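# Move the bottle-and-beaker tray onto the other bench

## Task

Carry the tray of bottles and beakers until it rests entirely on the other bench, with every bottle and beaker standing upright inside it at the end. It fails if any bottle or beaker leans halfway over or more, or touches the floor. Some beakers are glass and break, which fails, if they fall more than a few centimetres or get knocked hard. When finished, release the tray and move the robot away from it. The robot must not fall over or end up tilted. The tray must stay put on its own, without the robot holding it there.

## Robot and tools

Robot: a wheeled base that can drive straight and turn on the spot but cannot move sideways. It has a lifting column carrying a head and two six-joint arms (left and right), each with a two-finger gripper. Shoulder height S = 0.90 m + column_m. Folded, the robot is 0.73 m long and 0.62 m wide, and its front sits 0.40 m ahead of the column. A loose object may occasionally get a brief shove from outside.

Frames: the base frame has its origin on the floor under the column, between the drive wheels, with x forward, y to the left and z up. left_hand and right_hand are reported in this frame at the point where the fingers meet; the fingertips reach 8 mm past it. The hand's z axis points along the fingers and its y axis along the opening direction. The odometry frame is the base frame as it was at the start of the scene.

execute_actions: "actions" is a list holding one action, or none (an empty list just reports state and images). An action may contain:
- "base", with exactly one key. translate_m is a straight drive in metres, measured from where the base last reported itself; positive is forward, range -3 to 3. rotate_rad is a turn on the spot in radians, counted from the current heading; positive is left (counter-clockwise seen from above), range -3.2 to 3.2. Both are relative offsets.
- "joints": absolute targets, one per named joint. column_m 0 to 0.8 m. head_tilt_rad -0.61 to 1.308 (0 is level, positive tilts down). left_joint1_rad to left_joint6_rad and right_joint1_rad to right_joint6_rad in radians, with ranges -2.879..2.879, 0..3.141, 0..3.019, -1.692..1.57, -1.57..1.57 and -2.094..2.094. left_gripper_m and right_gripper_m give the fingertip gap in metres, 0 to 0.093.
- "speeds": optional lower top speeds for this action only. translate_m 0.05 to 0.8 m/s and rotate_rad 0.1 to 1 rad/s; the top of each range is the default. They do not slow the arms.
A base move that would need more than 8.667 s is refused, and no action runs past 15 s. Unknown keys or out-of-range values reject the whole call, so nothing moves. "cameras" picks which images come back: cam_head_left, cam_head_right, cam_left_wrist, cam_right_wrist, nav_camera or all. Leave it out for all of them, or pass [] for none.

Arm geometry: with joint1 at -1.57 (left) or 1.57 (right) and joints 5 and 6 at 0, the arm moves in a vertical plane pointing straight ahead, 0.23 m off the centre line. Let a = j2 - 0.35, b = 1.05 + j2 - j3, and c = b - j4 (c = 1.57 means fingers pointing down). Then the hand is about 0.12 + 0.39 sin a + 0.38 cos b + 0.25 cos c metres forward, and S + 0.39 cos a - 0.38 sin b - 0.25 sin c metres high. In practice it ends up to about 5 cm lower and nearer the column than this, or up to 12 cm with heavy loads. Joint5 swings the hand sideways (positive toward the robot's right) and joint6 rolls it.

Reach and loads: the hand reaches about 1 m from the shoulder. To reach floor level, put column_m at 0.3, stretch the arm with the fingers down 0.45 to 0.5 m ahead, and then lower the column. Below 0.4 m height, the housing blocks hands that are less than 0.45 m forward. Carrying capacity with the fingers pointing down: 3.2 kg at about 0.4 m ahead; 2 kg out to 0.6 m; 1 kg out to 0.8 m. A heavy load held with the fingers flatter than about 1.2 rad below horizontal makes the arm sag. To grip, command an opening smaller than the object. If the reported gap stays at least 0.002 m above the target, something is being held. Small joint changes (under 0.03 rad, or 0.08 for joints 2 and 3) may not move the joint at all. For gentle contact, step about 0.05 rad per call, counting from your previous target.

wait(seconds 0..10) lets the scene run without new commands and returns the same report. zoom_image(camera, region [x0,y0,x1,y1] in pixels, at most 504x504, origin at the top left) enlarges part of the latest full image from that camera. finished_scene(scene) ends the current scene for good; pass the current scene's number, and only once the tray is placed, released and the robot has backed off.

Results: base_status and joint_status give how each motion ended. "done" means within tolerance; for the base it means the wheels turned the full amount, even if they slipped. "off_target" means it stopped short and may still be pushing. "contact_stop" (base or column) means it was blocked. "time_out" means an arm gave up at its time limit. "not_followed" or "joint command not followed" means a safety check held back the arm's targets to avoid self- or arm-to-arm collision; to clear it, move the offending joints back at least 0.05 rad. on_its_own covers things the call did not command. Other readings: joint_positions; left_hand and right_hand positions with quat_wxyz; base_odometry (counts wheel turns, so slip appears as travel); turned_by_wheels and turned_by_imu (a mismatch means a collision or slip); base_tilt in degrees; motor_effort for the wheels; wheel_motors_off; joint torques; motor temperatures. The "pictures" line lists the images in order. Column caveat: when lowering, the column halts once a hand or its load touches down, and it then has to rise 0.2 m before it will go down again.

Cameras: the head cameras look ahead and down by head_tilt_rad. The wrist cameras sit behind the fingertips and look along the fingers. nav_camera is low on the front of the base.

Avoid: tipping or dropping items, hard knocks on the glass, letting the arms strike or press against each other, long hard pushing (which overheats motors, so echo the reported joint positions back as targets to relax), and driving into benches; back off 0.05 m after a base contact_stop. A table edge 0.30 m or more up can slide over the housing and hit the column.

Each tool is called after ">>>" as name([rows], argument=value, ...), one row to a line, values as JSON.

## Session

>>> execute_actions(actions=[])

Scene clock: 0.00 s.
Joint torques (N m, as the arm reports them, + toward a larger angle): no reading
Motor temperatures (°C, as the motors report them): left_arm=[29 29 28 30 31 32] | right_arm=[30 31 29 29 30 30]
base_odometry: x=+0.000 y=+0.000 heading=+0.000 (m, m, rad; odometry frame)
turned_by_wheels: +0.000 (rad since the last result)
turned_by_imu: +0.000 (rad since the last result)
base_tilt: forward=-0.5 right=+0.0 (deg)
base_status: not commanded
joint_positions: column_m=+0.557 head_tilt_rad=+0.861 left_joint1_rad=-1.560 left_joint2_rad=+0.870 left_joint3_rad=+0.405 left_joint4_rad=-0.965 left_joint5_rad=+0.034 left_joint6_rad=-0.023 left_gripper_m=+0.095 right_joint1_rad=+1.580 right_joint2_rad=+0.850 right_joint3_rad=+0.391 right_joint4_rad=-0.969 right_joint5_rad=-0.016 right_joint6_rad=-0.106 right_gripper_m=+0.094
joint_status: not commanded
wheel_motors_off: 0
motor_effort: left_wheel=+2 right_wheel=+2 (%)
left_hand: x=+0.1457 y=+0.2208 z=+1.2592 quat_wxyz=(+0.437, +0.022, -0.899, +0.007) (m; base frame)
right_hand: x=+0.1412 y=-0.2209 z=+1.2629 quat_wxyz=(+0.436, +0.048, -0.898, -0.033) (m; base frame)
pictures: cam_head_left, cam_head_right, cam_left_wrist, cam_right_wrist, nav_camera
Images, in order (width x height): cam_head_left 504x504, cam_head_right 504x504, cam_left_wrist 504x504, cam_right_wrist 504x504, nav_camera 504x504.

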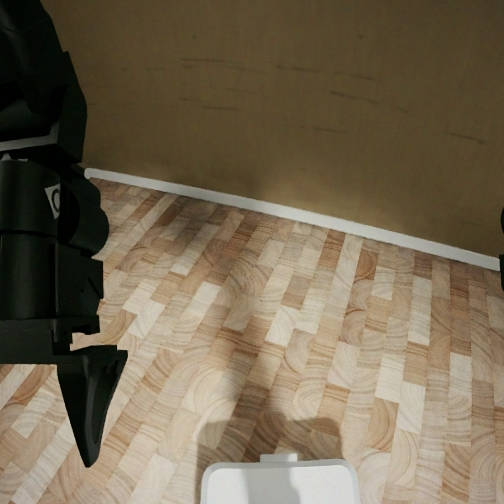

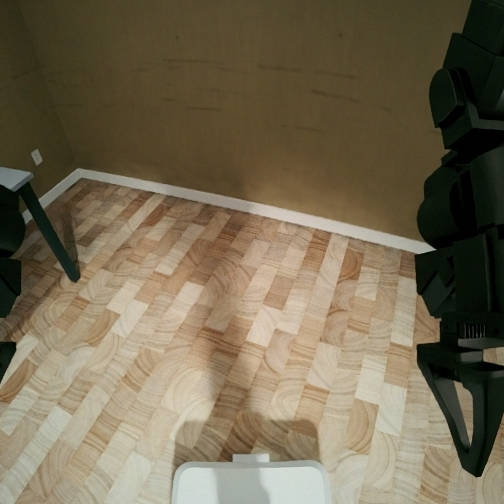

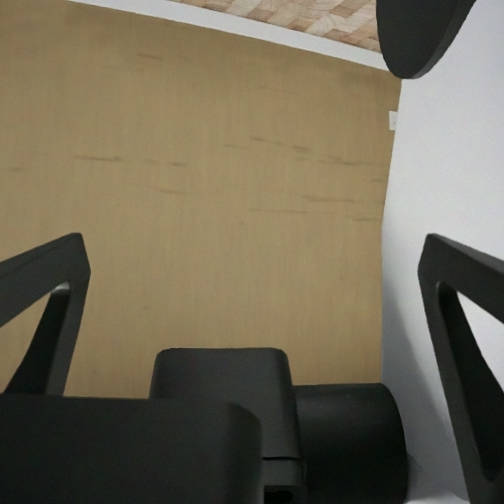

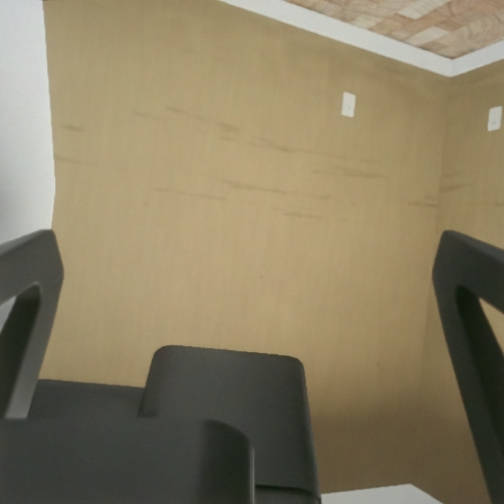

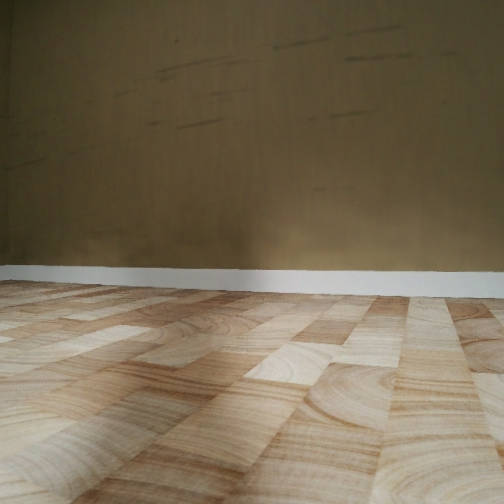

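>>> execute_actions([
  {"base":{"rotate_rad":1.3},"joints":{"head_tilt_rad":0.6}},
], cameras=["cam_head_left","cam_head_right"])

>>> execute_actions([
  {"base":{"rotate_rad":3.14}},
], cameras=["cam_head_left","cam_head_right"])

Scene clock: 8.73 s.
Joint torques (N m, as the arm reports them, + toward a larger angle): left_arm=[-1.39 -7.23 -0.62 -1.2   0.05  0.08] | right_arm=[-0.45 -5.61 -0.73 -1.14 -0.07  0.03]
Motor temperatures (°C, as the motors report them): left_arm=[29 29 28 30 31 32] | right_arm=[30 31 29 29 30 30]
base_odometry: x=+0.000 y=+0.000 heading=+1.299 (m, m, rad; odometry frame)
turned_by_wheels: +1.299 (rad since the last result)
turned_by_imu: +1.314 (rad since the last result)
base_tilt: forward=-0.5 right=+0.1 (deg)
base_status: done
joint_positions: column_m=+0.557 head_tilt_rad=+0.617 left_joint1_rad=-1.560 left_joint2_rad=+0.870 left_joint3_rad=+0.405 left_joint4_rad=-0.965 left_joint5_rad=+0.034 left_joint6_rad=-0.023 left_gripper_m=+0.095 right_joint1_rad=+1.580 right_joint2_rad=+0.850 right_joint3_rad=+0.391 right_joint4_rad=-0.969 right_joint5_rad=-0.016 right_joint6_rad=-0.106 right_gripper_m=+0.094
joint_status: all done
wheel_motors_off: 0
motor_effort: left_wheel=-8(45) right_wheel=+7(44) (%)
left_hand: x=+0.1457 y=+0.2208 z=+1.2592 quat_wxyz=(+0.437, +0.022, -0.899, +0.007) (m; base frame)
right_hand: x=+0.1412 y=-0.2209 z=+1.2629 quat_wxyz=(+0.436, +0.048, -0.898, -0.033) (m; base frame)
pictures: cam_head_left, cam_head_right
camera_calibration (this result's frames):
cam_head_left: T_world_to_cam=[[-0.00285559, -0.999643, -0.0265544, 0.0958325], [-0.511671, 0.0242757, -0.858839, 1.35104], [0.859177, 0.0111346, -0.511558, 0.66942], [0, 0, 0, 1]] pos_world=[0.116412, 0.0555471, 1.50532]
cam_head_right: T_world_to_cam=[[-0.0029346, -0.999889, -0.0145772, -0.0221883], [-0.517065, 0.0139946, -0.855832, 1.34791], [0.855941, 0.00502586, -0.517049, 0.674548], [0, 0, 0, 1]] pos_world=[0.119519, -0.0444395, 1.50204]
Images, in order (width x height): cam_head_left 504x504, cam_head_right 504x504.

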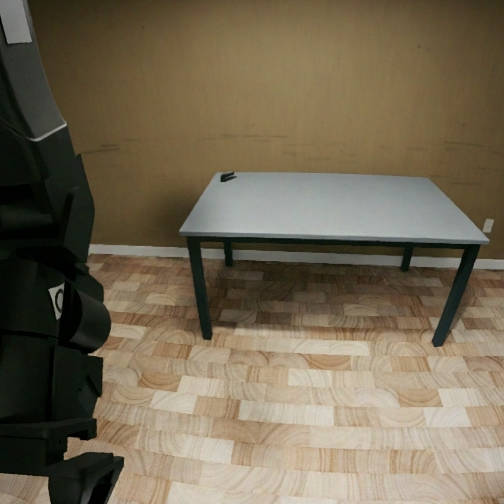

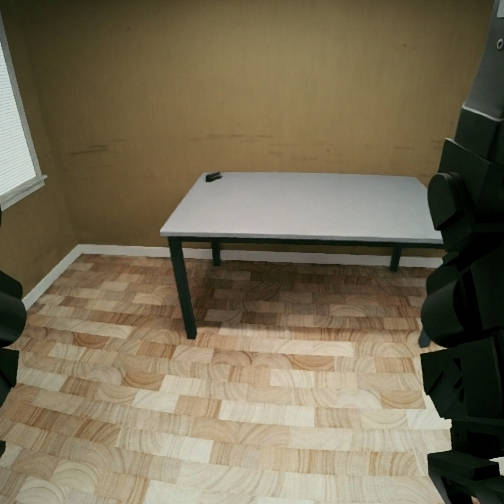

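Scene clock: 13.47 s.
Joint torques (N m, as the arm reports them, + toward a larger angle): left_arm=[-1.18 -7.38 -0.56 -1.22  0.02  0.06] | right_arm=[-0.16 -5.44 -0.73 -1.03 -0.05  0.04]
Motor temperatures (°C, as the motors report them): left_arm=[29 29 28 30 31 32] | right_arm=[30 31 29 29 30 30]
base_odometry: x=+0.000 y=+0.000 heading=-1.846 (m, m, rad; odometry frame)
turned_by_wheels: +3.139 (rad since the last result)
turned_by_imu: +3.183 (rad since the last result)
base_tilt: forward=-0.6 right=+0.1 (deg)
base_status: done
joint_positions: column_m=+0.557 head_tilt_rad=+0.617 left_joint1_rad=-1.560 left_joint2_rad=+0.870 left_joint3_rad=+0.405 left_joint4_rad=-0.965 left_joint5_rad=+0.034 left_joint6_rad=-0.023 left_gripper_m=+0.095 right_joint1_rad=+1.580 right_joint2_rad=+0.850 right_joint3_rad=+0.391 right_joint4_rad=-0.969 right_joint5_rad=-0.016 right_joint6_rad=-0.106 right_gripper_m=+0.094
joint_status: not commanded
wheel_motors_off: 0
motor_effort: left_wheel=-8(30) right_wheel=+8(31) (%)
left_hand: x=+0.1457 y=+0.2208 z=+1.2592 quat_wxyz=(+0.437, +0.022, -0.899, +0.007) (m; base frame)
right_hand: x=+0.1412 y=-0.2209 z=+1.2629 quat_wxyz=(+0.436, +0.048, -0.898, -0.033) (m; base frame)
pictures: cam_head_left, cam_head_right
camera_calibration (this result's frames):
cam_head_left: T_world_to_cam=[[-0.00285514, -0.999643, -0.0265545, 0.0958325], [-0.511657, 0.0242757, -0.858847, 1.35105], [0.859185, 0.0111346, -0.511543, 0.669397], [0, 0, 0, 1]] pos_world=[0.116412, 0.0555471, 1.50532]
cam_head_right: T_world_to_cam=[[-0.00293435, -0.999889, -0.0145773, -0.0221883], [-0.517051, 0.0139946, -0.85584, 1.34792], [0.85595, 0.00502586, -0.517035, 0.674525], [0, 0, 0, 1]] pos_world=[0.11952, -0.0444395, 1.50204]
Images, in order (width x height): cam_head_left 504x504, cam_head_right 504x504.

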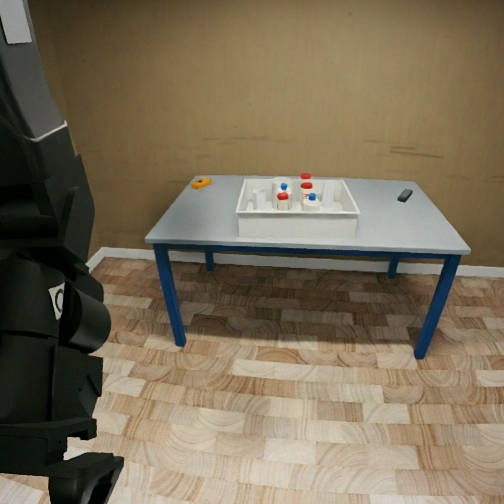

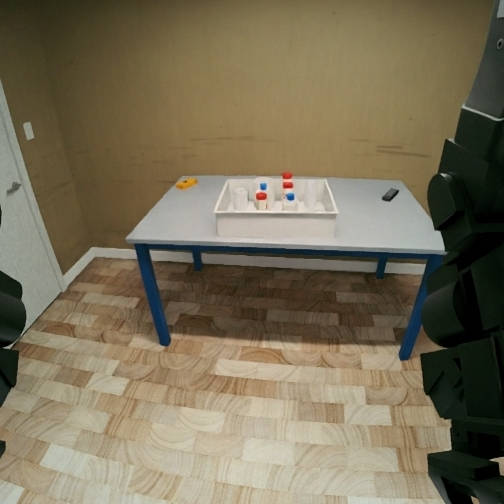

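>>> execute_actions([
  {"base":{"rotate_rad":-0.13},"joints":{"column_m":0.72,"head_tilt_rad":1.0,"left_joint2_rad":1.42,"left_joint3_rad":1.01,"left_joint4_rad":-0.1,"right_joint2_rad":1.42,"right_joint3_rad":1.01,"right_joint4_rad":-0.1,"right_joint6_rad":0,"left_joint1_rad":-1.49,"right_joint1_rad":1.49,"left_gripper_m":0.06,"right_gripper_m":0.06}},
], cameras=[])

>>> execute_actions([
  {"base":{"translate_m":0.8}},
], cameras=[])

>>> execute_actions([
  {"base":{"rotate_rad":0.08}},
], cameras=["cam_head_left","cam_head_right"])

Scene clock: 32.30 s.
Joint torques (N m, as the arm reports them, + toward a larger angle): left_arm=[ -0.68 -15.15   1.15   0.58  -0.02   0.05] | right_arm=[ -1.86 -13.96   1.52   0.93   0.01   0.14]
Motor temperatures (°C, as the motors report them): left_arm=[29 29 28 30 31 32] | right_arm=[30 31 29 29 30 30]
base_odometry: x=+0.000 y=+0.000 heading=-1.974 (m, m, rad; odometry frame)
turned_by_wheels: -0.128 (rad since the last result)
turned_by_imu: -0.131 (rad since the last result)
base_tilt: forward=-0.5 right=+0.1 (deg)
base_status: done
joint_positions: column_m=+0.720 head_tilt_rad=+1.000 left_joint1_rad=-1.488 left_joint2_rad=+1.419 left_joint3_rad=+1.009 left_joint4_rad=-0.112 left_joint5_rad=+0.034 left_joint6_rad=-0.023 left_gripper_m=+0.060 right_joint1_rad=+1.497 right_joint2_rad=+1.417 right_joint3_rad=+1.010 right_joint4_rad=-0.106 right_joint5_rad=-0.016 right_joint6_rad=-0.007 right_gripper_m=+0.060
joint_status: all done
wheel_motors_off: 0
motor_effort: left_wheel=+11(24) right_wheel=-10(22) (%)
left_hand: x=+0.5049 y=+0.2678 z=+1.1817 quat_wxyz=(-0.001, +0.032, -0.999, -0.019) (m; base frame)
right_hand: x=+0.5078 y=-0.2669 z=+1.1826 quat_wxyz=(-0.005, -0.015, -1.000, +0.024) (m; base frame)
pictures: none
No camera images: the call's "cameras" was empty. Leave "cameras" out to get every camera's image.

Scene clock: 35.47 s.
Joint torques (N m, as the arm reports them, + toward a larger angle): left_arm=[ -0.81 -14.46   1.28   0.42   0.01   0.06] | right_arm=[ -2.17 -13.43   1.35   0.99  -0.02   0.16]
Motor temperatures (°C, as the motors report them): left_arm=[29 30 28 30 31 32] | right_arm=[30 31 29 29 30 30]
base_odometry: x=-0.313 y=-0.736 heading=-1.973 (m, m, rad; odometry frame)
turned_by_wheels: +0.001 (rad since the last result)
turned_by_imu: +0.000 (rad since the last result)
base_tilt: forward=-0.5 right=+0.1 (deg)
base_status: done
joint_positions: column_m=+0.720 head_tilt_rad=+1.000 left_joint1_rad=-1.488 left_joint2_rad=+1.419 left_joint3_rad=+1.012 left_joint4_rad=-0.111 left_joint5_rad=+0.034 left_joint6_rad=-0.023 left_gripper_m=+0.060 right_joint1_rad=+1.497 right_joint2_rad=+1.417 right_joint3_rad=+1.013 right_joint4_rad=-0.103 right_joint5_rad=-0.016 right_joint6_rad=-0.007 right_gripper_m=+0.060
joint_status: not commanded
wheel_motors_off: 0
motor_effort: left_wheel=+2(68) right_wheel=-2(49) (%)
left_hand: x=+0.5072 y=+0.2679 z=+1.1821 quat_wxyz=(-0.004, +0.032, -0.999, -0.019) (m; base frame)
right_hand: x=+0.5102 y=-0.2670 z=+1.1827 quat_wxyz=(-0.008, -0.015, -1.000, +0.024) (m; base frame)
pictures: none
No camera images: the call's "cameras" was empty. Leave "cameras" out to get every camera's image.

Scene clock: 36.73 s.
Joint torques (N m, as the arm reports them, + toward a larger angle): left_arm=[ -0.15 -15.22   1.1    0.54  -0.02   0.03] | right_arm=[ -1.48 -13.4    1.4    0.84   0.     0.13]
Motor temperatures (°C, as the motors report them): left_arm=[29 30 28 30 31 32] | right_arm=[30 31 29 29 30 30]
base_odometry: x=-0.314 y=-0.736 heading=-1.895 (m, m, rad; odometry frame)
turned_by_wheels: +0.077 (rad since the last result)
turned_by_imu: +0.079 (rad since the last result)
base_tilt: forward=-0.6 right=+0.1 (deg)
base_status: done
joint_positions: column_m=+0.720 head_tilt_rad=+1.000 left_joint1_rad=-1.489 left_joint2_rad=+1.419 left_joint3_rad=+1.012 left_joint4_rad=-0.111 left_joint5_rad=+0.034 left_joint6_rad=-0.023 left_gripper_m=+0.060 right_joint1_rad=+1.496 right_joint2_rad=+1.417 right_joint3_rad=+1.013 right_joint4_rad=-0.103 right_joint5_rad=-0.016 right_joint6_rad=-0.007 right_gripper_m=+0.060
joint_status: not commanded
wheel_motors_off: 0
motor_effort: left_wheel=-1(43) right_wheel=+2(35) (%)
left_hand: x=+0.5072 y=+0.2677 z=+1.1821 quat_wxyz=(-0.004, +0.032, -0.999, -0.019) (m; base frame)
right_hand: x=+0.5101 y=-0.2674 z=+1.1827 quat_wxyz=(-0.008, -0.015, -1.000, +0.025) (m; base frame)
pictures: cam_head_left, cam_head_right
camera_calibration (this result's frames):
cam_head_left: T_world_to_cam=[[-0.0125725, -0.999643, -0.0235632, 0.0955493], [-0.795559, 0.0242757, -0.60539, 1.07304], [0.605746, 0.0111346, -0.79558, 1.25008], [0, 0, 0, 1]] pos_world=[0.0976358, 0.0555471, 1.6464]
cam_head_right: T_world_to_cam=[[-0.00816972, -0.999889, -0.0124243, -0.0232203], [-0.799438, 0.0139946, -0.600585, 1.06628], [0.600693, 0.00502586, -0.799464, 1.25346], [0, 0, 0, 1]] pos_world=[0.0992918, -0.0444395, 1.6422]
Images, in order (width x height): cam_head_left 504x504, cam_head_right 504x504.

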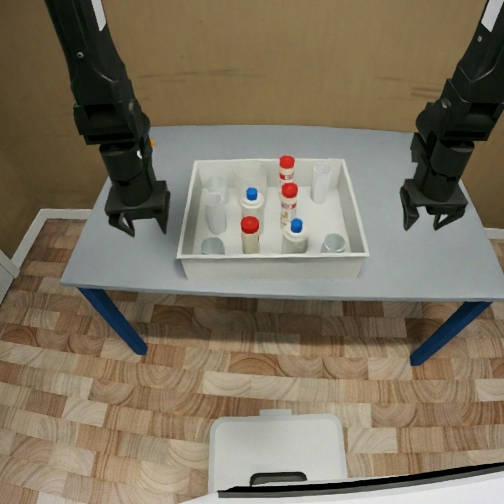

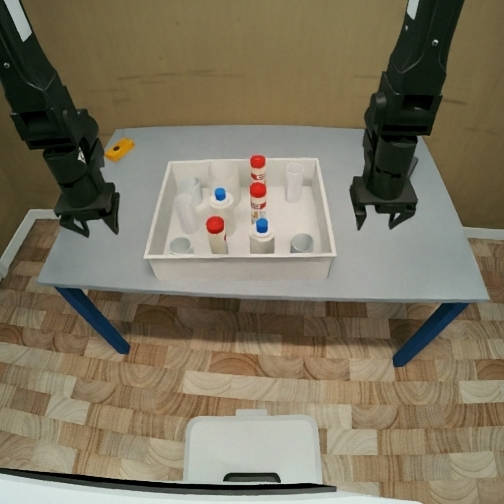

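>>> execute_actions([
  {"base":{"translate_m":0.38},"joints":{"head_tilt_rad":1.25,"left_joint1_rad":-1.44,"right_joint1_rad":1.47}},
], cameras=[])

>>> execute_actions([
  {"joints":{"column_m":0.47}},
])

Scene clock: 45.30 s.
Joint torques (N m, as the arm reports them, + toward a larger angle): left_arm=[ -0.11 -14.14   1.08   0.59  -0.03   0.06] | right_arm=[ -2.45 -13.65   1.18   0.74   0.01   0.14]
Motor temperatures (°C, as the motors report them): left_arm=[29 30 28 30 31 32] | right_arm=[30 31 29 29 30 30]
base_odometry: x=-0.435 y=-1.096 heading=-1.895 (m, m, rad; odometry frame)
turned_by_wheels: +0.000 (rad since the last result)
turned_by_imu: -0.001 (rad since the last result)
base_tilt: forward=-0.5 right=+0.1 (deg)
base_status: done
joint_positions: column_m=+0.720 head_tilt_rad=+1.248 left_joint1_rad=-1.436 left_joint2_rad=+1.418 left_joint3_rad=+1.013 left_joint4_rad=-0.110 left_joint5_rad=+0.034 left_joint6_rad=-0.023 left_gripper_m=+0.060 right_joint1_rad=+1.481 right_joint2_rad=+1.417 right_joint3_rad=+1.014 right_joint4_rad=-0.103 right_joint5_rad=-0.016 right_joint6_rad=-0.007 right_gripper_m=+0.060
joint_status: all done
wheel_motors_off: 0
motor_effort: left_wheel=+0(58) right_wheel=-1(30) (%)
left_hand: x=+0.5066 y=+0.2987 z=+1.1850 quat_wxyz=(-0.005, +0.045, -0.998, -0.041) (m; base frame)
right_hand: x=+0.5108 y=-0.2763 z=+1.1834 quat_wxyz=(-0.009, -0.018, -0.999, +0.031) (m; base frame)
pictures: none
No camera images: the call's "cameras" was empty. Leave "cameras" out to get every camera's image.

Scene clock: 49.10 s.
Joint torques (N m, as the arm reports them, + toward a larger angle): left_arm=[ -0.04 -14.43   1.05   0.56  -0.04   0.05] | right_arm=[ -2.53 -13.33   1.17   0.81   0.     0.15]
Motor temperatures (°C, as the motors report them): left_arm=[29 30 28 30 31 32] | right_arm=[30 31 29 29 30 30]
base_odometry: x=-0.435 y=-1.096 heading=-1.895 (m, m, rad; odometry frame)
turned_by_wheels: +0.000 (rad since the last result)
turned_by_imu: +0.000 (rad since the last result)
base_tilt: forward=-0.5 right=+0.2 (deg)
base_status: not commanded
joint_positions: column_m=+0.470 head_tilt_rad=+1.248 left_joint1_rad=-1.436 left_joint2_rad=+1.418 left_joint3_rad=+1.013 left_joint4_rad=-0.110 left_joint5_rad=+0.034 left_joint6_rad=-0.023 left_gripper_m=+0.060 right_joint1_rad=+1.481 right_joint2_rad=+1.417 right_joint3_rad=+1.014 right_joint4_rad=-0.103 right_joint5_rad=-0.016 right_joint6_rad=-0.007 right_gripper_m=+0.060
joint_status: all done
wheel_motors_off: 0
motor_effort: left_wheel=+0(1) right_wheel=+0(0) (%)
left_hand: x=+0.5068 y=+0.2987 z=+0.9353 quat_wxyz=(-0.005, +0.045, -0.998, -0.041) (m; base frame)
right_hand: x=+0.5108 y=-0.2763 z=+0.9336 quat_wxyz=(-0.009, -0.018, -0.999, +0.031) (m; base frame)
pictures: cam_head_left, cam_head_right, cam_left_wrist, cam_right_wrist, nav_camera
camera_calibration (this result's frames):
cam_head_left: T_world_to_cam=[[-0.0179531, -0.999643, -0.0197731, 0.084413], [-0.91945, 0.0242757, -0.392456, 0.61795], [0.392796, 0.0111346, -0.919558, 1.24249], [0, 0, 0, 1]] pos_world=[0.0816445, 0.0555471, 1.38673]
cam_head_right: T_world_to_cam=[[-0.01096, -0.999889, -0.0100492, -0.029643], [-0.922037, 0.0139946, -0.386848, 0.611153], [0.386946, 0.00502586, -0.922089, 1.24296], [0, 0, 0, 1]] pos_world=[0.0822217, -0.0444395, 1.38225]
cam_left_wrist: T_world_to_cam=[[0.116371, -0.99034, -0.0754003, 0.304643], [-0.810825, -0.138571, 0.568648, -0.0725367], [-0.573603, -0.00503779, -0.819118, 1.18125], [0, 0, 0, 1]] pos_world=[0.583304, 0.297599, 1.0318]
cam_right_wrist: T_world_to_cam=[[-0.0473359, -0.997481, 0.0528242, -0.297206], [-0.832082, 0.0686341, 0.550389, -0.0652106], [-0.552628, -0.0179009, -0.833236, 1.17746], [0, 0, 0, 1]] pos_world=[0.58237, -0.270904, 1.03269]
Images, in order (width x height): cam_head_left 504x504, cam_head_right 504x504, cam_left_wrist 504x504, cam_right_wrist 504x504, nav_camera 504x504.

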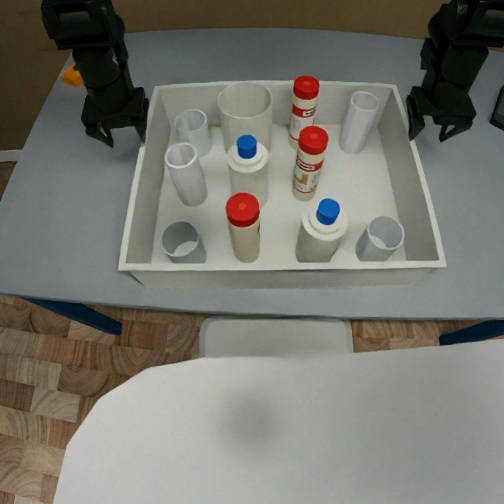

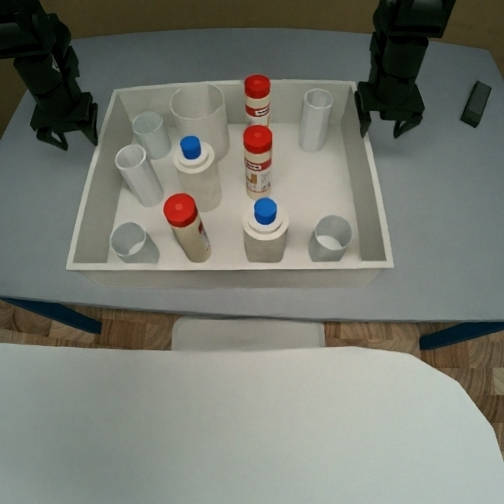

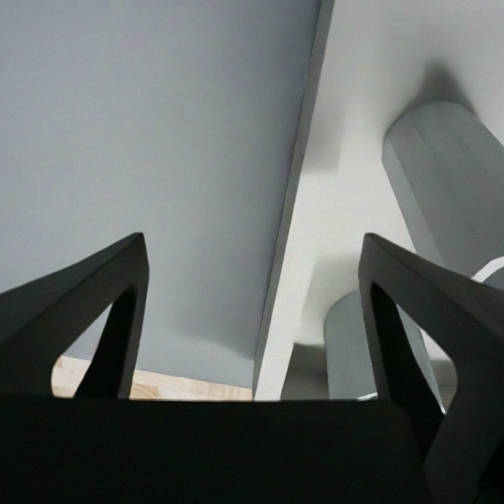

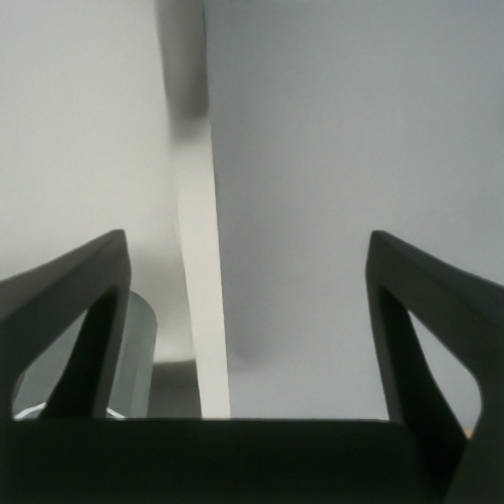

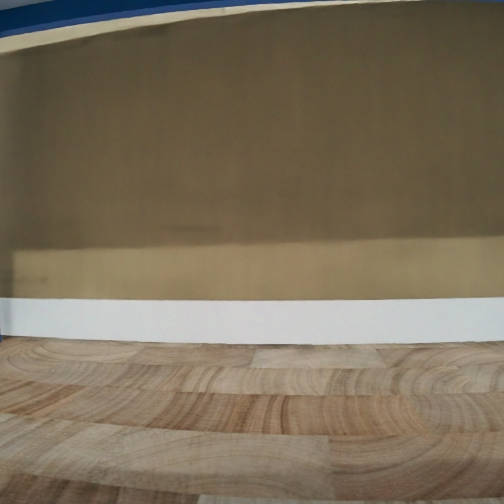

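>>> execute_actions([
  {"joints":{"column_m":0.42,"left_joint1_rad":-1.475,"right_joint1_rad":1.5}},
], cameras=["cam_head_left","cam_left_wrist","cam_right_wrist"])

Scene clock: 55.63 s.
Joint torques (N m, as the arm reports them, + toward a larger angle): left_arm=[ -0.7  -14.54   1.04   0.45   0.03   0.07] | right_arm=[ -0.06 -13.45   1.13   0.75   0.02   0.11]
Motor temperatures (°C, as the motors report them): left_arm=[29 30 28 30 31 32] | right_arm=[30 32 29 29 30 30]
base_odometry: x=-0.435 y=-1.096 heading=-1.895 (m, m, rad; odometry frame)
turned_by_wheels: +0.000 (rad since the last result)
turned_by_imu: +0.000 (rad since the last result)
base_tilt: forward=-0.5 right=+0.0 (deg)
base_status: not commanded
joint_positions: column_m=+0.420 head_tilt_rad=+1.248 left_joint1_rad=-1.474 left_joint2_rad=+1.418 left_joint3_rad=+1.013 left_joint4_rad=-0.110 left_joint5_rad=+0.034 left_joint6_rad=-0.023 left_gripper_m=+0.060 right_joint1_rad=+1.487 right_joint2_rad=+1.417 right_joint3_rad=+1.014 right_joint4_rad=-0.103 right_joint5_rad=-0.016 right_joint6_rad=-0.007 right_gripper_m=+0.060
joint_status: all done
wheel_motors_off: 0
motor_effort: left_wheel=-1(1) right_wheel=+1(1) (%)
left_hand: x=+0.5080 y=+0.2761 z=+0.8832 quat_wxyz=(-0.005, +0.036, -0.999, -0.025) (m; base frame)
right_hand: x=+0.5110 y=-0.2727 z=+0.8834 quat_wxyz=(-0.009, -0.017, -0.999, +0.029) (m; base frame)
pictures: cam_head_left, cam_left_wrist, cam_right_wrist
camera_calibration (this result's frames):
cam_head_left: T_world_to_cam=[[-0.0179531, -0.999643, -0.0197731, 0.0834248], [-0.91945, 0.0242757, -0.392456, 0.598335], [0.392796, 0.0111346, -0.919558, 1.19653], [0, 0, 0, 1]] pos_world=[0.0816445, 0.0555471, 1.33675]
cam_left_wrist: T_world_to_cam=[[0.0974412, -0.994329, -0.0426128, 0.259932], [-0.813141, -0.104227, 0.57266, -0.0569612], [-0.573853, -0.0211504, -0.818685, 1.14338], [0, 0, 0, 1]] pos_world=[0.584489, 0.276704, 0.979768]
cam_right_wrist: T_world_to_cam=[[-0.0442912, -0.997886, 0.0475506, -0.287927], [-0.832284, 0.0631843, 0.550737, -0.0393726], [-0.552578, -0.0151828, -0.833323, 1.13654], [0, 0, 0, 1]] pos_world=[0.582505, -0.267575, 0.98248]
Images, in order (width x height): cam_head_left 504x504, cam_left_wrist 504x504, cam_right_wrist 504x504.

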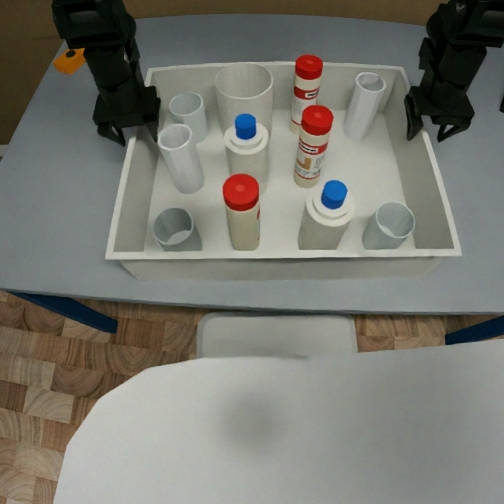

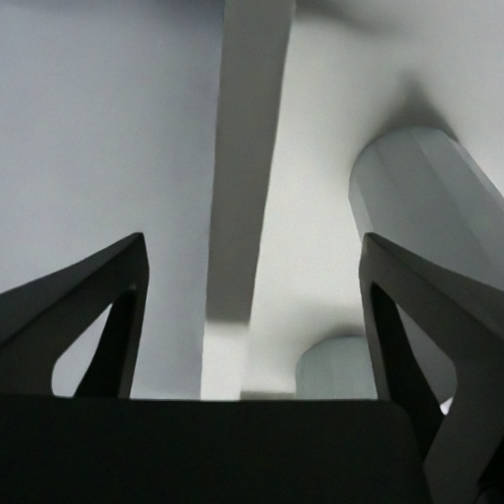

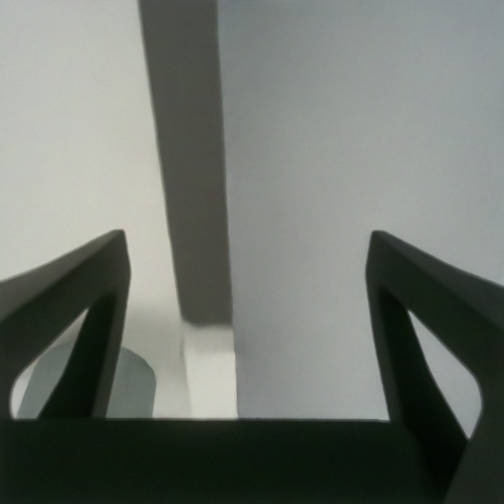

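>>> execute_actions([
  {"joints":{"column_m":0.37,"left_joint1_rad":-1.455,"right_joint1_rad":1.51}},
], cameras=["cam_head_left","cam_left_wrist","cam_right_wrist"])

Scene clock: 63.13 s.
Joint torques (N m, as the arm reports them, + toward a larger angle): left_arm=[  0.18 -14.49   1.07   0.53  -0.05   0.05] | right_arm=[ -0.33 -13.43   1.32   0.71   0.01   0.1 ]
Motor temperatures (°C, as the motors report them): left_arm=[29 30 28 30 31 32] | right_arm=[30 32 29 29 30 30]
base_odometry: x=-0.435 y=-1.096 heading=-1.895 (m, m, rad; odometry frame)
turned_by_wheels: +0.000 (rad since the last result)
turned_by_imu: +0.000 (rad since the last result)
base_tilt: forward=-0.6 right=+0.1 (deg)
base_status: not commanded
joint_positions: column_m=+0.370 head_tilt_rad=+1.248 left_joint1_rad=-1.461 left_joint2_rad=+1.418 left_joint3_rad=+1.013 left_joint4_rad=-0.110 left_joint5_rad=+0.034 left_joint6_rad=-0.023 left_gripper_m=+0.060 right_joint1_rad=+1.496 right_joint2_rad=+1.414 right_joint3_rad=+1.014 right_joint4_rad=-0.103 right_joint5_rad=-0.016 right_joint6_rad=-0.007 right_gripper_m=+0.060
joint_status: all done
wheel_motors_off: 0
motor_effort: left_wheel=+0(1) right_wheel=+1(1) (%)
left_hand: x=+0.5076 y=+0.2843 z=+0.8339 quat_wxyz=(-0.005, +0.039, -0.999, -0.031) (m; base frame)
right_hand: x=+0.5127 y=-0.2672 z=+0.8343 quat_wxyz=(-0.011, -0.015, -1.000, +0.025) (m; base frame)
pictures: cam_head_left, cam_left_wrist, cam_right_wrist
camera_calibration (this result's frames):
cam_head_left: T_world_to_cam=[[-0.0179531, -0.999643, -0.0197731, 0.0824362], [-0.91945, 0.0242757, -0.392456, 0.578714], [0.392796, 0.0111346, -0.919558, 1.15056], [0, 0, 0, 1]] pos_world=[0.0816445, 0.0555471, 1.28675]
cam_left_wrist: T_world_to_cam=[[0.104265, -0.993059, -0.0544312, 0.272007], [-0.812382, -0.116611, 0.571346, -0.0239346], [-0.573728, -0.0153522, -0.818902, 1.10142], [0, 0, 0, 1]] pos_world=[0.584108, 0.284237, 0.930432]
cam_right_wrist: T_world_to_cam=[[-0.0396368, -0.998428, 0.0396279, -0.275968], [-0.834449, 0.054891, 0.548345, -0.0104042], [-0.549659, -0.0113328, -0.835313, 1.09792], [0, 0, 0, 1]] pos_world=[0.583859, -0.262521, 0.933745]
Images, in order (width x height): cam_head_left 504x504, cam_left_wrist 504x504, cam_right_wrist 504x504.

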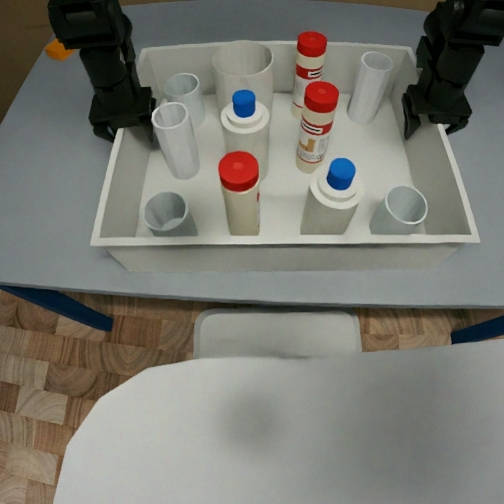

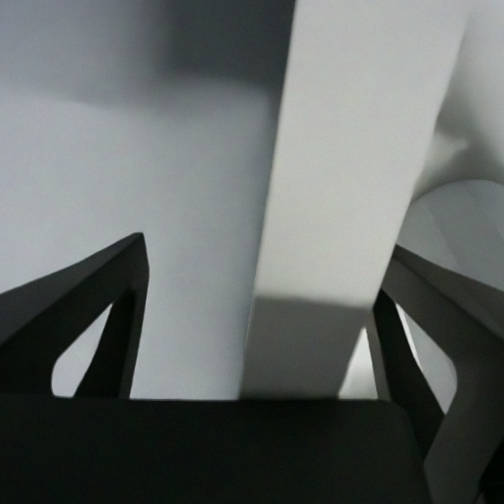

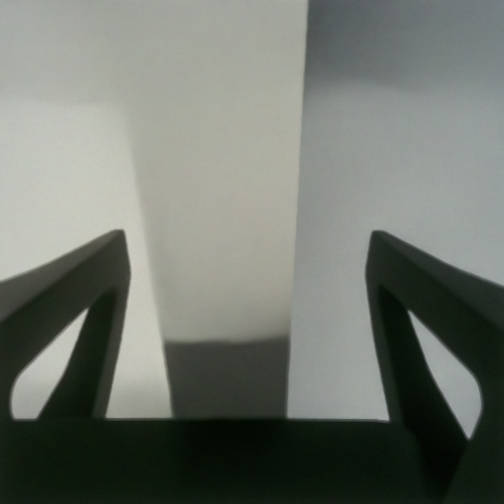

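Fully inserted.

>>> execute_actions([
  {"joints":{"left_gripper_m":0,"right_gripper_m":0,"left_joint1_rad":-1.48}},
], cameras=[])

>>> execute_actions([
  {"joints":{"column_m":0.5}},
], cameras=["cam_head_left"])

Scene clock: 77.33 s.
Joint torques (N m, as the arm reports them, + toward a larger angle): left_arm=[ -1.83 -14.74   0.9    0.37  -1.08  -0.78] | right_arm=[  0.35 -13.16   1.34   0.78   1.66   0.49]
Motor temperatures (°C, as the motors report them): left_arm=[29 30 28 30 31 32] | right_arm=[30 32 29 29 30 30]
base_odometry: x=-0.435 y=-1.096 heading=-1.895 (m, m, rad; odometry frame)
turned_by_wheels: +0.000 (rad since the last result)
turned_by_imu: +0.000 (rad since the last result)
base_tilt: forward=-0.6 right=+0.1 (deg)
base_status: not commanded
joint_positions: column_m=+0.370 head_tilt_rad=+1.248 left_joint1_rad=-1.460 left_joint2_rad=+1.419 left_joint3_rad=+1.013 left_joint4_rad=-0.107 left_joint5_rad=+0.067 left_joint6_rad=+0.056 left_gripper_m=+0.008 right_joint1_rad=+1.493 right_joint2_rad=+1.414 right_joint3_rad=+1.014 right_joint4_rad=-0.102 right_joint5_rad=-0.054 right_joint6_rad=-0.040 right_gripper_m=+0.008
joint_status: left_gripper_m off_target (ended at +0.008, target +0.000); right_gripper_m off_target (ended at +0.008, target +0.000); the others done
wheel_motors_off: 0
motor_effort: left_wheel=+0(1) right_wheel=+1(1) (%)
left_hand: x=+0.5082 y=+0.2791 z=+0.8333 quat_wxyz=(-0.006, -0.001, -1.000, -0.015) (m; base frame)
right_hand: x=+0.5132 y=-0.2624 z=+0.8342 quat_wxyz=(-0.012, +0.001, -1.000, +0.007) (m; base frame)
pictures: none
No camera images: the call's "cameras" was empty. Leave "cameras" out to get every camera's image.

Scene clock: 79.63 s.
Joint torques (N m, as the arm reports them, + toward a larger angle): left_arm=[ -1.86 -19.48   0.21  -0.6   -1.26  -0.79] | right_arm=[  0.04 -17.62   0.41   0.05   1.8    0.54]
Motor temperatures (°C, as the motors report them): left_arm=[29 30 28 30 31 32] | right_arm=[30 32 29 29 30 30]
base_odometry: x=-0.435 y=-1.096 heading=-1.895 (m, m, rad; odometry frame)
turned_by_wheels: +0.000 (rad since the last result)
turned_by_imu: +0.000 (rad since the last result)
base_tilt: forward=-0.5 right=+0.1 (deg)
base_status: not commanded
joint_positions: column_m=+0.500 head_tilt_rad=+1.248 left_joint1_rad=-1.460 left_joint2_rad=+1.485 left_joint3_rad=+1.015 left_joint4_rad=-0.083 left_joint5_rad=+0.073 left_joint6_rad=+0.057 left_gripper_m=+0.008 right_joint1_rad=+1.493 right_joint2_rad=+1.473 right_joint3_rad=+1.018 right_joint4_rad=-0.083 right_joint5_rad=-0.057 right_joint6_rad=-0.045 right_gripper_m=+0.007
joint_status: all done
wheel_motors_off: 0
motor_effort: left_wheel=-1(1) right_wheel=+0(1) (%)
left_hand: x=+0.4852 y=+0.2792 z=+0.9382 quat_wxyz=(+0.014, +0.001, -1.000, -0.011) (m; base frame)
right_hand: x=+0.4934 y=-0.2626 z=+0.9415 quat_wxyz=(+0.007, +0.003, -1.000, +0.005) (m; base frame)
pictures: cam_head_left
camera_calibration (this result's frames):
cam_head_left: T_world_to_cam=[[-0.0179531, -0.999643, -0.0197731, 0.0850022], [-0.91945, 0.0242757, -0.392456, 0.629644], [0.392796, 0.0111346, -0.919558, 1.26989], [0, 0, 0, 1]] pos_world=[0.0816445, 0.0555471, 1.41653]
Images, in order (width x height): cam_head_left 504x504.

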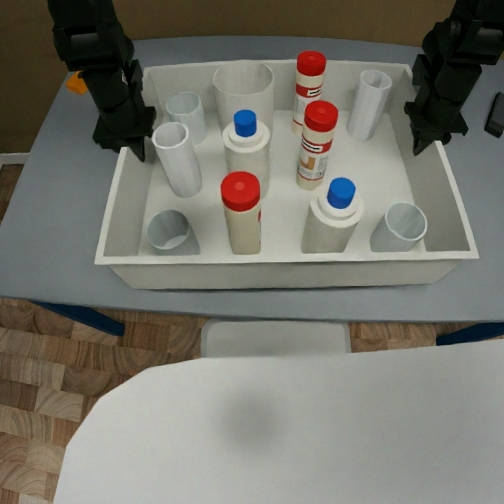

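>>> execute_actions([
  {"base":{"translate_m":-0.6},"speeds":{"translate_m":0.25}},
], cameras=[])

>>> execute_actions([
  {"base":{"rotate_rad":2.93},"speeds":{"rotate_rad":0.45},"joints":{"head_tilt_rad":0.9}},
], cameras=[])

>>> execute_actions([
  {"base":{"translate_m":1.2},"speeds":{"translate_m":0.25}},
], cameras=[])

>>> execute_actions([
  {"base":{"rotate_rad":0.17},"speeds":{"rotate_rad":0.3}},
], cameras=["cam_head_left","nav_camera"])

Scene clock: 93.63 s.
Joint torques (N m, as the arm reports them, + toward a larger angle): left_arm=[ -1.92 -19.18   0.24  -0.34  -1.28  -0.79] | right_arm=[  0.24 -17.79   0.54  -0.09   1.8    0.53]
Motor temperatures (°C, as the motors report them): left_arm=[29 31 28 30 32 32] | right_arm=[30 32 29 29 32 30]
base_odometry: x=-0.243 y=-0.528 heading=-1.896 (m, m, rad; odometry frame)
turned_by_wheels: +0.000 (rad since the last result)
turned_by_imu: +0.000 (rad since the last result)
base_tilt: forward=-0.5 right=+0.1 (deg)
base_status: done
joint_positions: column_m=+0.500 head_tilt_rad=+1.248 left_joint1_rad=-1.460 left_joint2_rad=+1.488 left_joint3_rad=+1.014 left_joint4_rad=-0.082 left_joint5_rad=+0.074 left_joint6_rad=+0.057 left_gripper_m=+0.008 right_joint1_rad=+1.493 right_joint2_rad=+1.475 right_joint3_rad=+1.016 right_joint4_rad=-0.084 right_joint5_rad=-0.058 right_joint6_rad=-0.046 right_gripper_m=+0.007
joint_status: not commanded
wheel_motors_off: 0
motor_effort: left_wheel=-2(41) right_wheel=+0(28) (%)
left_hand: x=+0.4834 y=+0.2791 z=+0.9374 quat_wxyz=(+0.016, +0.001, -1.000, -0.010) (m; base frame)
right_hand: x=+0.4911 y=-0.2625 z=+0.9408 quat_wxyz=(+0.009, +0.003, -1.000, +0.004) (m; base frame)
pictures: none
No camera images: the call's "cameras" was empty. Leave "cameras" out to get every camera's image.

Scene clock: 101.33 s.
Joint torques (N m, as the arm reports them, + toward a larger angle): left_arm=[ -1.47 -19.25   0.44  -0.5   -1.3   -0.76] | right_arm=[ -0.03 -17.57   0.54  -0.08   1.93   0.55]
Motor temperatures (°C, as the motors report them): left_arm=[29 31 28 30 33 32] | right_arm=[30 33 29 29 33 30]
base_odometry: x=-0.243 y=-0.528 heading=+1.032 (m, m, rad; odometry frame)
turned_by_wheels: +2.928 (rad since the last result)
turned_by_imu: +2.966 (rad since the last result)
base_tilt: forward=-0.5 right=+0.0 (deg)
base_status: done
joint_positions: column_m=+0.500 head_tilt_rad=+0.915 left_joint1_rad=-1.461 left_joint2_rad=+1.488 left_joint3_rad=+1.014 left_joint4_rad=-0.082 left_joint5_rad=+0.074 left_joint6_rad=+0.057 left_gripper_m=+0.008 right_joint1_rad=+1.491 right_joint2_rad=+1.475 right_joint3_rad=+1.016 right_joint4_rad=-0.084 right_joint5_rad=-0.061 right_joint6_rad=-0.046 right_gripper_m=+0.007
joint_status: all done
wheel_motors_off: 0
motor_effort: left_wheel=-9(55) right_wheel=+8(61) (%)
left_hand: x=+0.4834 y=+0.2784 z=+0.9373 quat_wxyz=(+0.016, +0.000, -1.000, -0.010) (m; base frame)
right_hand: x=+0.4911 y=-0.2631 z=+0.9409 quat_wxyz=(+0.009, +0.003, -1.000, +0.004) (m; base frame)
pictures: none
No camera images: the call's "cameras" was empty. Leave "cameras" out to get every camera's image.

Scene clock: 107.10 s.
Joint torques (N m, as the arm reports them, + toward a larger angle): left_arm=[ -2.04 -20.37  -0.03  -0.4   -1.32  -0.79] | right_arm=[ -0.25 -17.5    0.04  -0.11   1.92   0.55]
Motor temperatures (°C, as the motors report them): left_arm=[29 31 28 30 33 33] | right_arm=[30 33 29 29 33 30]
base_odometry: x=+0.372 y=+0.503 heading=+1.033 (m, m, rad; odometry frame)
turned_by_wheels: +0.001 (rad since the last result)
turned_by_imu: +0.000 (rad since the last result)
base_tilt: forward=-0.5 right=+0.2 (deg)
base_status: done
joint_positions: column_m=+0.500 head_tilt_rad=+0.914 left_joint1_rad=-1.461 left_joint2_rad=+1.490 left_joint3_rad=+1.018 left_joint4_rad=-0.082 left_joint5_rad=+0.074 left_joint6_rad=+0.057 left_gripper_m=+0.008 right_joint1_rad=+1.491 right_joint2_rad=+1.476 right_joint3_rad=+1.021 right_joint4_rad=-0.084 right_joint5_rad=-0.060 right_joint6_rad=-0.047 right_gripper_m=+0.007
joint_status: not commanded
wheel_motors_off: 0
motor_effort: left_wheel=+1(52) right_wheel=-1(56) (%)
left_hand: x=+0.4852 y=+0.2784 z=+0.9367 quat_wxyz=(+0.014, +0.000, -1.000, -0.010) (m; base frame)
right_hand: x=+0.4938 y=-0.2633 z=+0.9406 quat_wxyz=(+0.007, +0.003, -1.000, +0.004) (m; base frame)
pictures: none
No camera images: the call's "cameras" was empty. Leave "cameras" out to get every camera's image.

Scene clock: 108.53 s.
Joint torques (N m, as the arm reports them, + toward a larger angle): left_arm=[ -1.46 -19.84  -0.03  -0.44  -1.35  -0.8 ] | right_arm=[  0.18 -17.61   0.    -0.11   1.95   0.55]
Motor temperatures (°C, as the motors report them): left_arm=[29 31 28 30 33 33] | right_arm=[30 33 29 29 33 30]
base_odometry: x=+0.372 y=+0.503 heading=+1.201 (m, m, rad; odometry frame)
turned_by_wheels: +0.168 (rad since the last result)
turned_by_imu: +0.167 (rad since the last result)
base_tilt: forward=-0.4 right=+0.1 (deg)
base_status: done
joint_positions: column_m=+0.500 head_tilt_rad=+0.914 left_joint1_rad=-1.461 left_joint2_rad=+1.490 left_joint3_rad=+1.018 left_joint4_rad=-0.082 left_joint5_rad=+0.075 left_joint6_rad=+0.057 left_gripper_m=+0.008 right_joint1_rad=+1.491 right_joint2_rad=+1.476 right_joint3_rad=+1.021 right_joint4_rad=-0.084 right_joint5_rad=-0.061 right_joint6_rad=-0.048 right_gripper_m=+0.007
joint_status: not commanded
wheel_motors_off: 0
motor_effort: left_wheel=-1(57) right_wheel=+2(56) (%)
left_hand: x=+0.4852 y=+0.2782 z=+0.9367 quat_wxyz=(+0.014, +0.000, -1.000, -0.009) (m; base frame)
right_hand: x=+0.4938 y=-0.2637 z=+0.9406 quat_wxyz=(+0.007, +0.003, -1.000, +0.004) (m; base frame)
pictures: cam_head_left, nav_camera
camera_calibration (this result's frames):
cam_head_left: T_world_to_cam=[[-0.01049, -0.999643, -0.0245612, 0.0917433], [-0.740289, 0.0242757, -0.67185, 1.03582], [0.672207, 0.0111346, -0.74028, 0.98954], [0, 0, 0, 1]] pos_world=[0.102596, 0.0555471, 1.43071]
Images, in order (width x height): cam_head_left 504x504, nav_camera 504x504.

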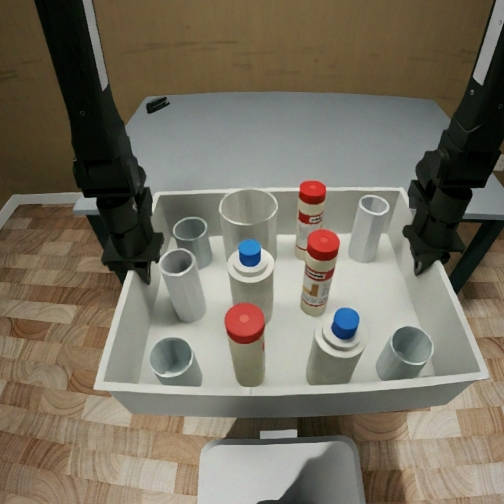

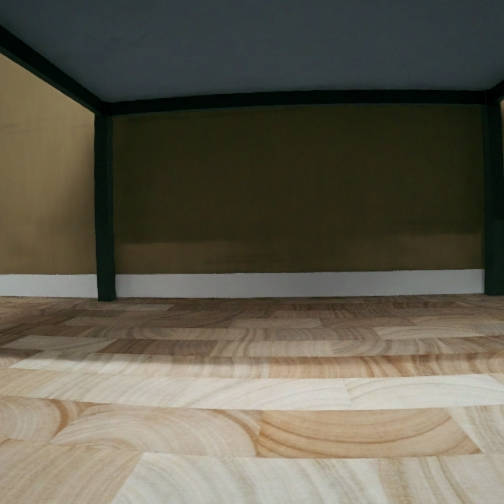

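Edge about 0.9 ahead.

>>> execute_actions([
  {"base":{"translate_m":0.68},"speeds":{"translate_m":0.2},"joints":{"head_tilt_rad":1.25}},
], cameras=[])

>>> execute_actions([
  {"joints":{"column_m":0.42}},
], cameras=["cam_head_left"])

Scene clock: 118.40 s.
Joint torques (N m, as the arm reports them, + toward a larger angle): left_arm=[ -1.98 -19.57  -0.12  -0.26  -1.33  -0.78] | right_arm=[ -0.04 -17.75   0.05  -0.08   1.92   0.56]
Motor temperatures (°C, as the motors report them): left_arm=[29 32 28 30 33 33] | right_arm=[30 33 29 29 34 30]
base_odometry: x=+0.618 y=+1.137 heading=+1.202 (m, m, rad; odometry frame)
turned_by_wheels: +0.001 (rad since the last result)
turned_by_imu: +0.000 (rad since the last result)
base_tilt: forward=-0.5 right=+0.1 (deg)
base_status: done
joint_positions: column_m=+0.500 head_tilt_rad=+1.247 left_joint1_rad=-1.461 left_joint2_rad=+1.491 left_joint3_rad=+1.019 left_joint4_rad=-0.082 left_joint5_rad=+0.075 left_joint6_rad=+0.057 left_gripper_m=+0.008 right_joint1_rad=+1.491 right_joint2_rad=+1.476 right_joint3_rad=+1.022 right_joint4_rad=-0.084 right_joint5_rad=-0.060 right_joint6_rad=-0.047 right_gripper_m=+0.007
joint_status: all done
wheel_motors_off: 0
motor_effort: left_wheel=+2(52) right_wheel=-1(43) (%)
left_hand: x=+0.4856 y=+0.2781 z=+0.9363 quat_wxyz=(+0.014, +0.000, -1.000, -0.009) (m; base frame)
right_hand: x=+0.4940 y=-0.2638 z=+0.9405 quat_wxyz=(+0.007, +0.003, -1.000, +0.004) (m; base frame)
pictures: none
No camera images: the call's "cameras" was empty. Leave "cameras" out to get every camera's image.

Scene clock: 120.03 s.
Joint torques (N m, as the arm reports them, + toward a larger angle): left_arm=[ -1.68 -19.41  -0.12  -0.52  -1.33  -0.79] | right_arm=[  0.36 -18.11  -0.08  -0.1    1.94   0.56]
Motor temperatures (°C, as the motors report them): left_arm=[29 32 28 30 33 33] | right_arm=[30 33 29 29 34 30]
base_odometry: x=+0.618 y=+1.137 heading=+1.202 (m, m, rad; odometry frame)
turned_by_wheels: +0.000 (rad since the last result)
turned_by_imu: +0.000 (rad since the last result)
base_tilt: forward=-0.5 right=+0.1 (deg)
base_status: not commanded
joint_positions: column_m=+0.420 head_tilt_rad=+1.247 left_joint1_rad=-1.461 left_joint2_rad=+1.491 left_joint3_rad=+1.019 left_joint4_rad=-0.082 left_joint5_rad=+0.075 left_joint6_rad=+0.057 left_gripper_m=+0.008 right_joint1_rad=+1.491 right_joint2_rad=+1.476 right_joint3_rad=+1.022 right_joint4_rad=-0.084 right_joint5_rad=-0.060 right_joint6_rad=-0.047 right_gripper_m=+0.007
joint_status: all done
wheel_motors_off: 0
motor_effort: left_wheel=+2(3) right_wheel=-1(3) (%)
left_hand: x=+0.4856 y=+0.2781 z=+0.8564 quat_wxyz=(+0.014, +0.000, -1.000, -0.009) (m; base frame)
right_hand: x=+0.4940 y=-0.2638 z=+0.8607 quat_wxyz=(+0.007, +0.003, -1.000, +0.004) (m; base frame)
pictures: cam_head_left
camera_calibration (this result's frames):
cam_head_left: T_world_to_cam=[[-0.017949, -0.999643, -0.0197769, 0.083429], [-0.919369, 0.0242757, -0.392647, 0.598583], [0.392987, 0.0111346, -0.919476, 1.19637], [0, 0, 0, 1]] pos_world=[0.0816589, 0.0555471, 1.33671]
Images, in order (width x height): cam_head_left 504x504.

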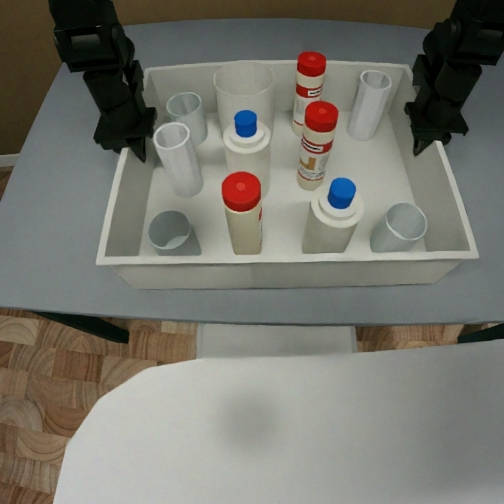

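>>> execute_actions([
  {"joints":{"column_m":0.38}},
], cameras=[])

Scene clock: 125.07 s.
Joint torques (N m, as the arm reports them, + toward a larger angle): left_arm=[ -1.76 -16.25   1.3   -0.06  -1.33  -0.76] | right_arm=[  0.15 -14.94   0.97   0.07   2.11   0.61]
Motor temperatures (°C, as the motors report them): left_arm=[29 32 28 30 34 33] | right_arm=[30 33 29 29 34 30]
base_odometry: x=+0.618 y=+1.137 heading=+1.202 (m, m, rad; odometry frame)
turned_by_wheels: +0.000 (rad since the last result)
turned_by_imu: +0.000 (rad since the last result)
base_tilt: forward=-0.5 right=+0.0 (deg)
base_status: not commanded
joint_positions: column_m=+0.380 head_tilt_rad=+1.247 left_joint1_rad=-1.459 left_joint2_rad=+1.446 left_joint3_rad=+1.006 left_joint4_rad=-0.094 left_joint5_rad=+0.075 left_joint6_rad=+0.054 left_gripper_m=+0.008 right_joint1_rad=+1.491 right_joint2_rad=+1.440 right_joint3_rad=+1.015 right_joint4_rad=-0.085 right_joint5_rad=-0.065 right_joint6_rad=-0.051 right_gripper_m=+0.007
joint_status: all done
wheel_motors_off: 0
motor_effort: left_wheel=+3(4) right_wheel=-2(3) (%)
left_hand: x=+0.4950 y=+0.2785 z=+0.8329 quat_wxyz=(+0.004, +0.001, -1.000, -0.011) (m; base frame)
right_hand: x=+0.5063 y=-0.2626 z=+0.8343 quat_wxyz=(-0.008, +0.006, -1.000, +0.003) (m; base frame)
pictures: none
No camera images: the call's "cameras" was empty. Leave "cameras" out to get every camera's image.


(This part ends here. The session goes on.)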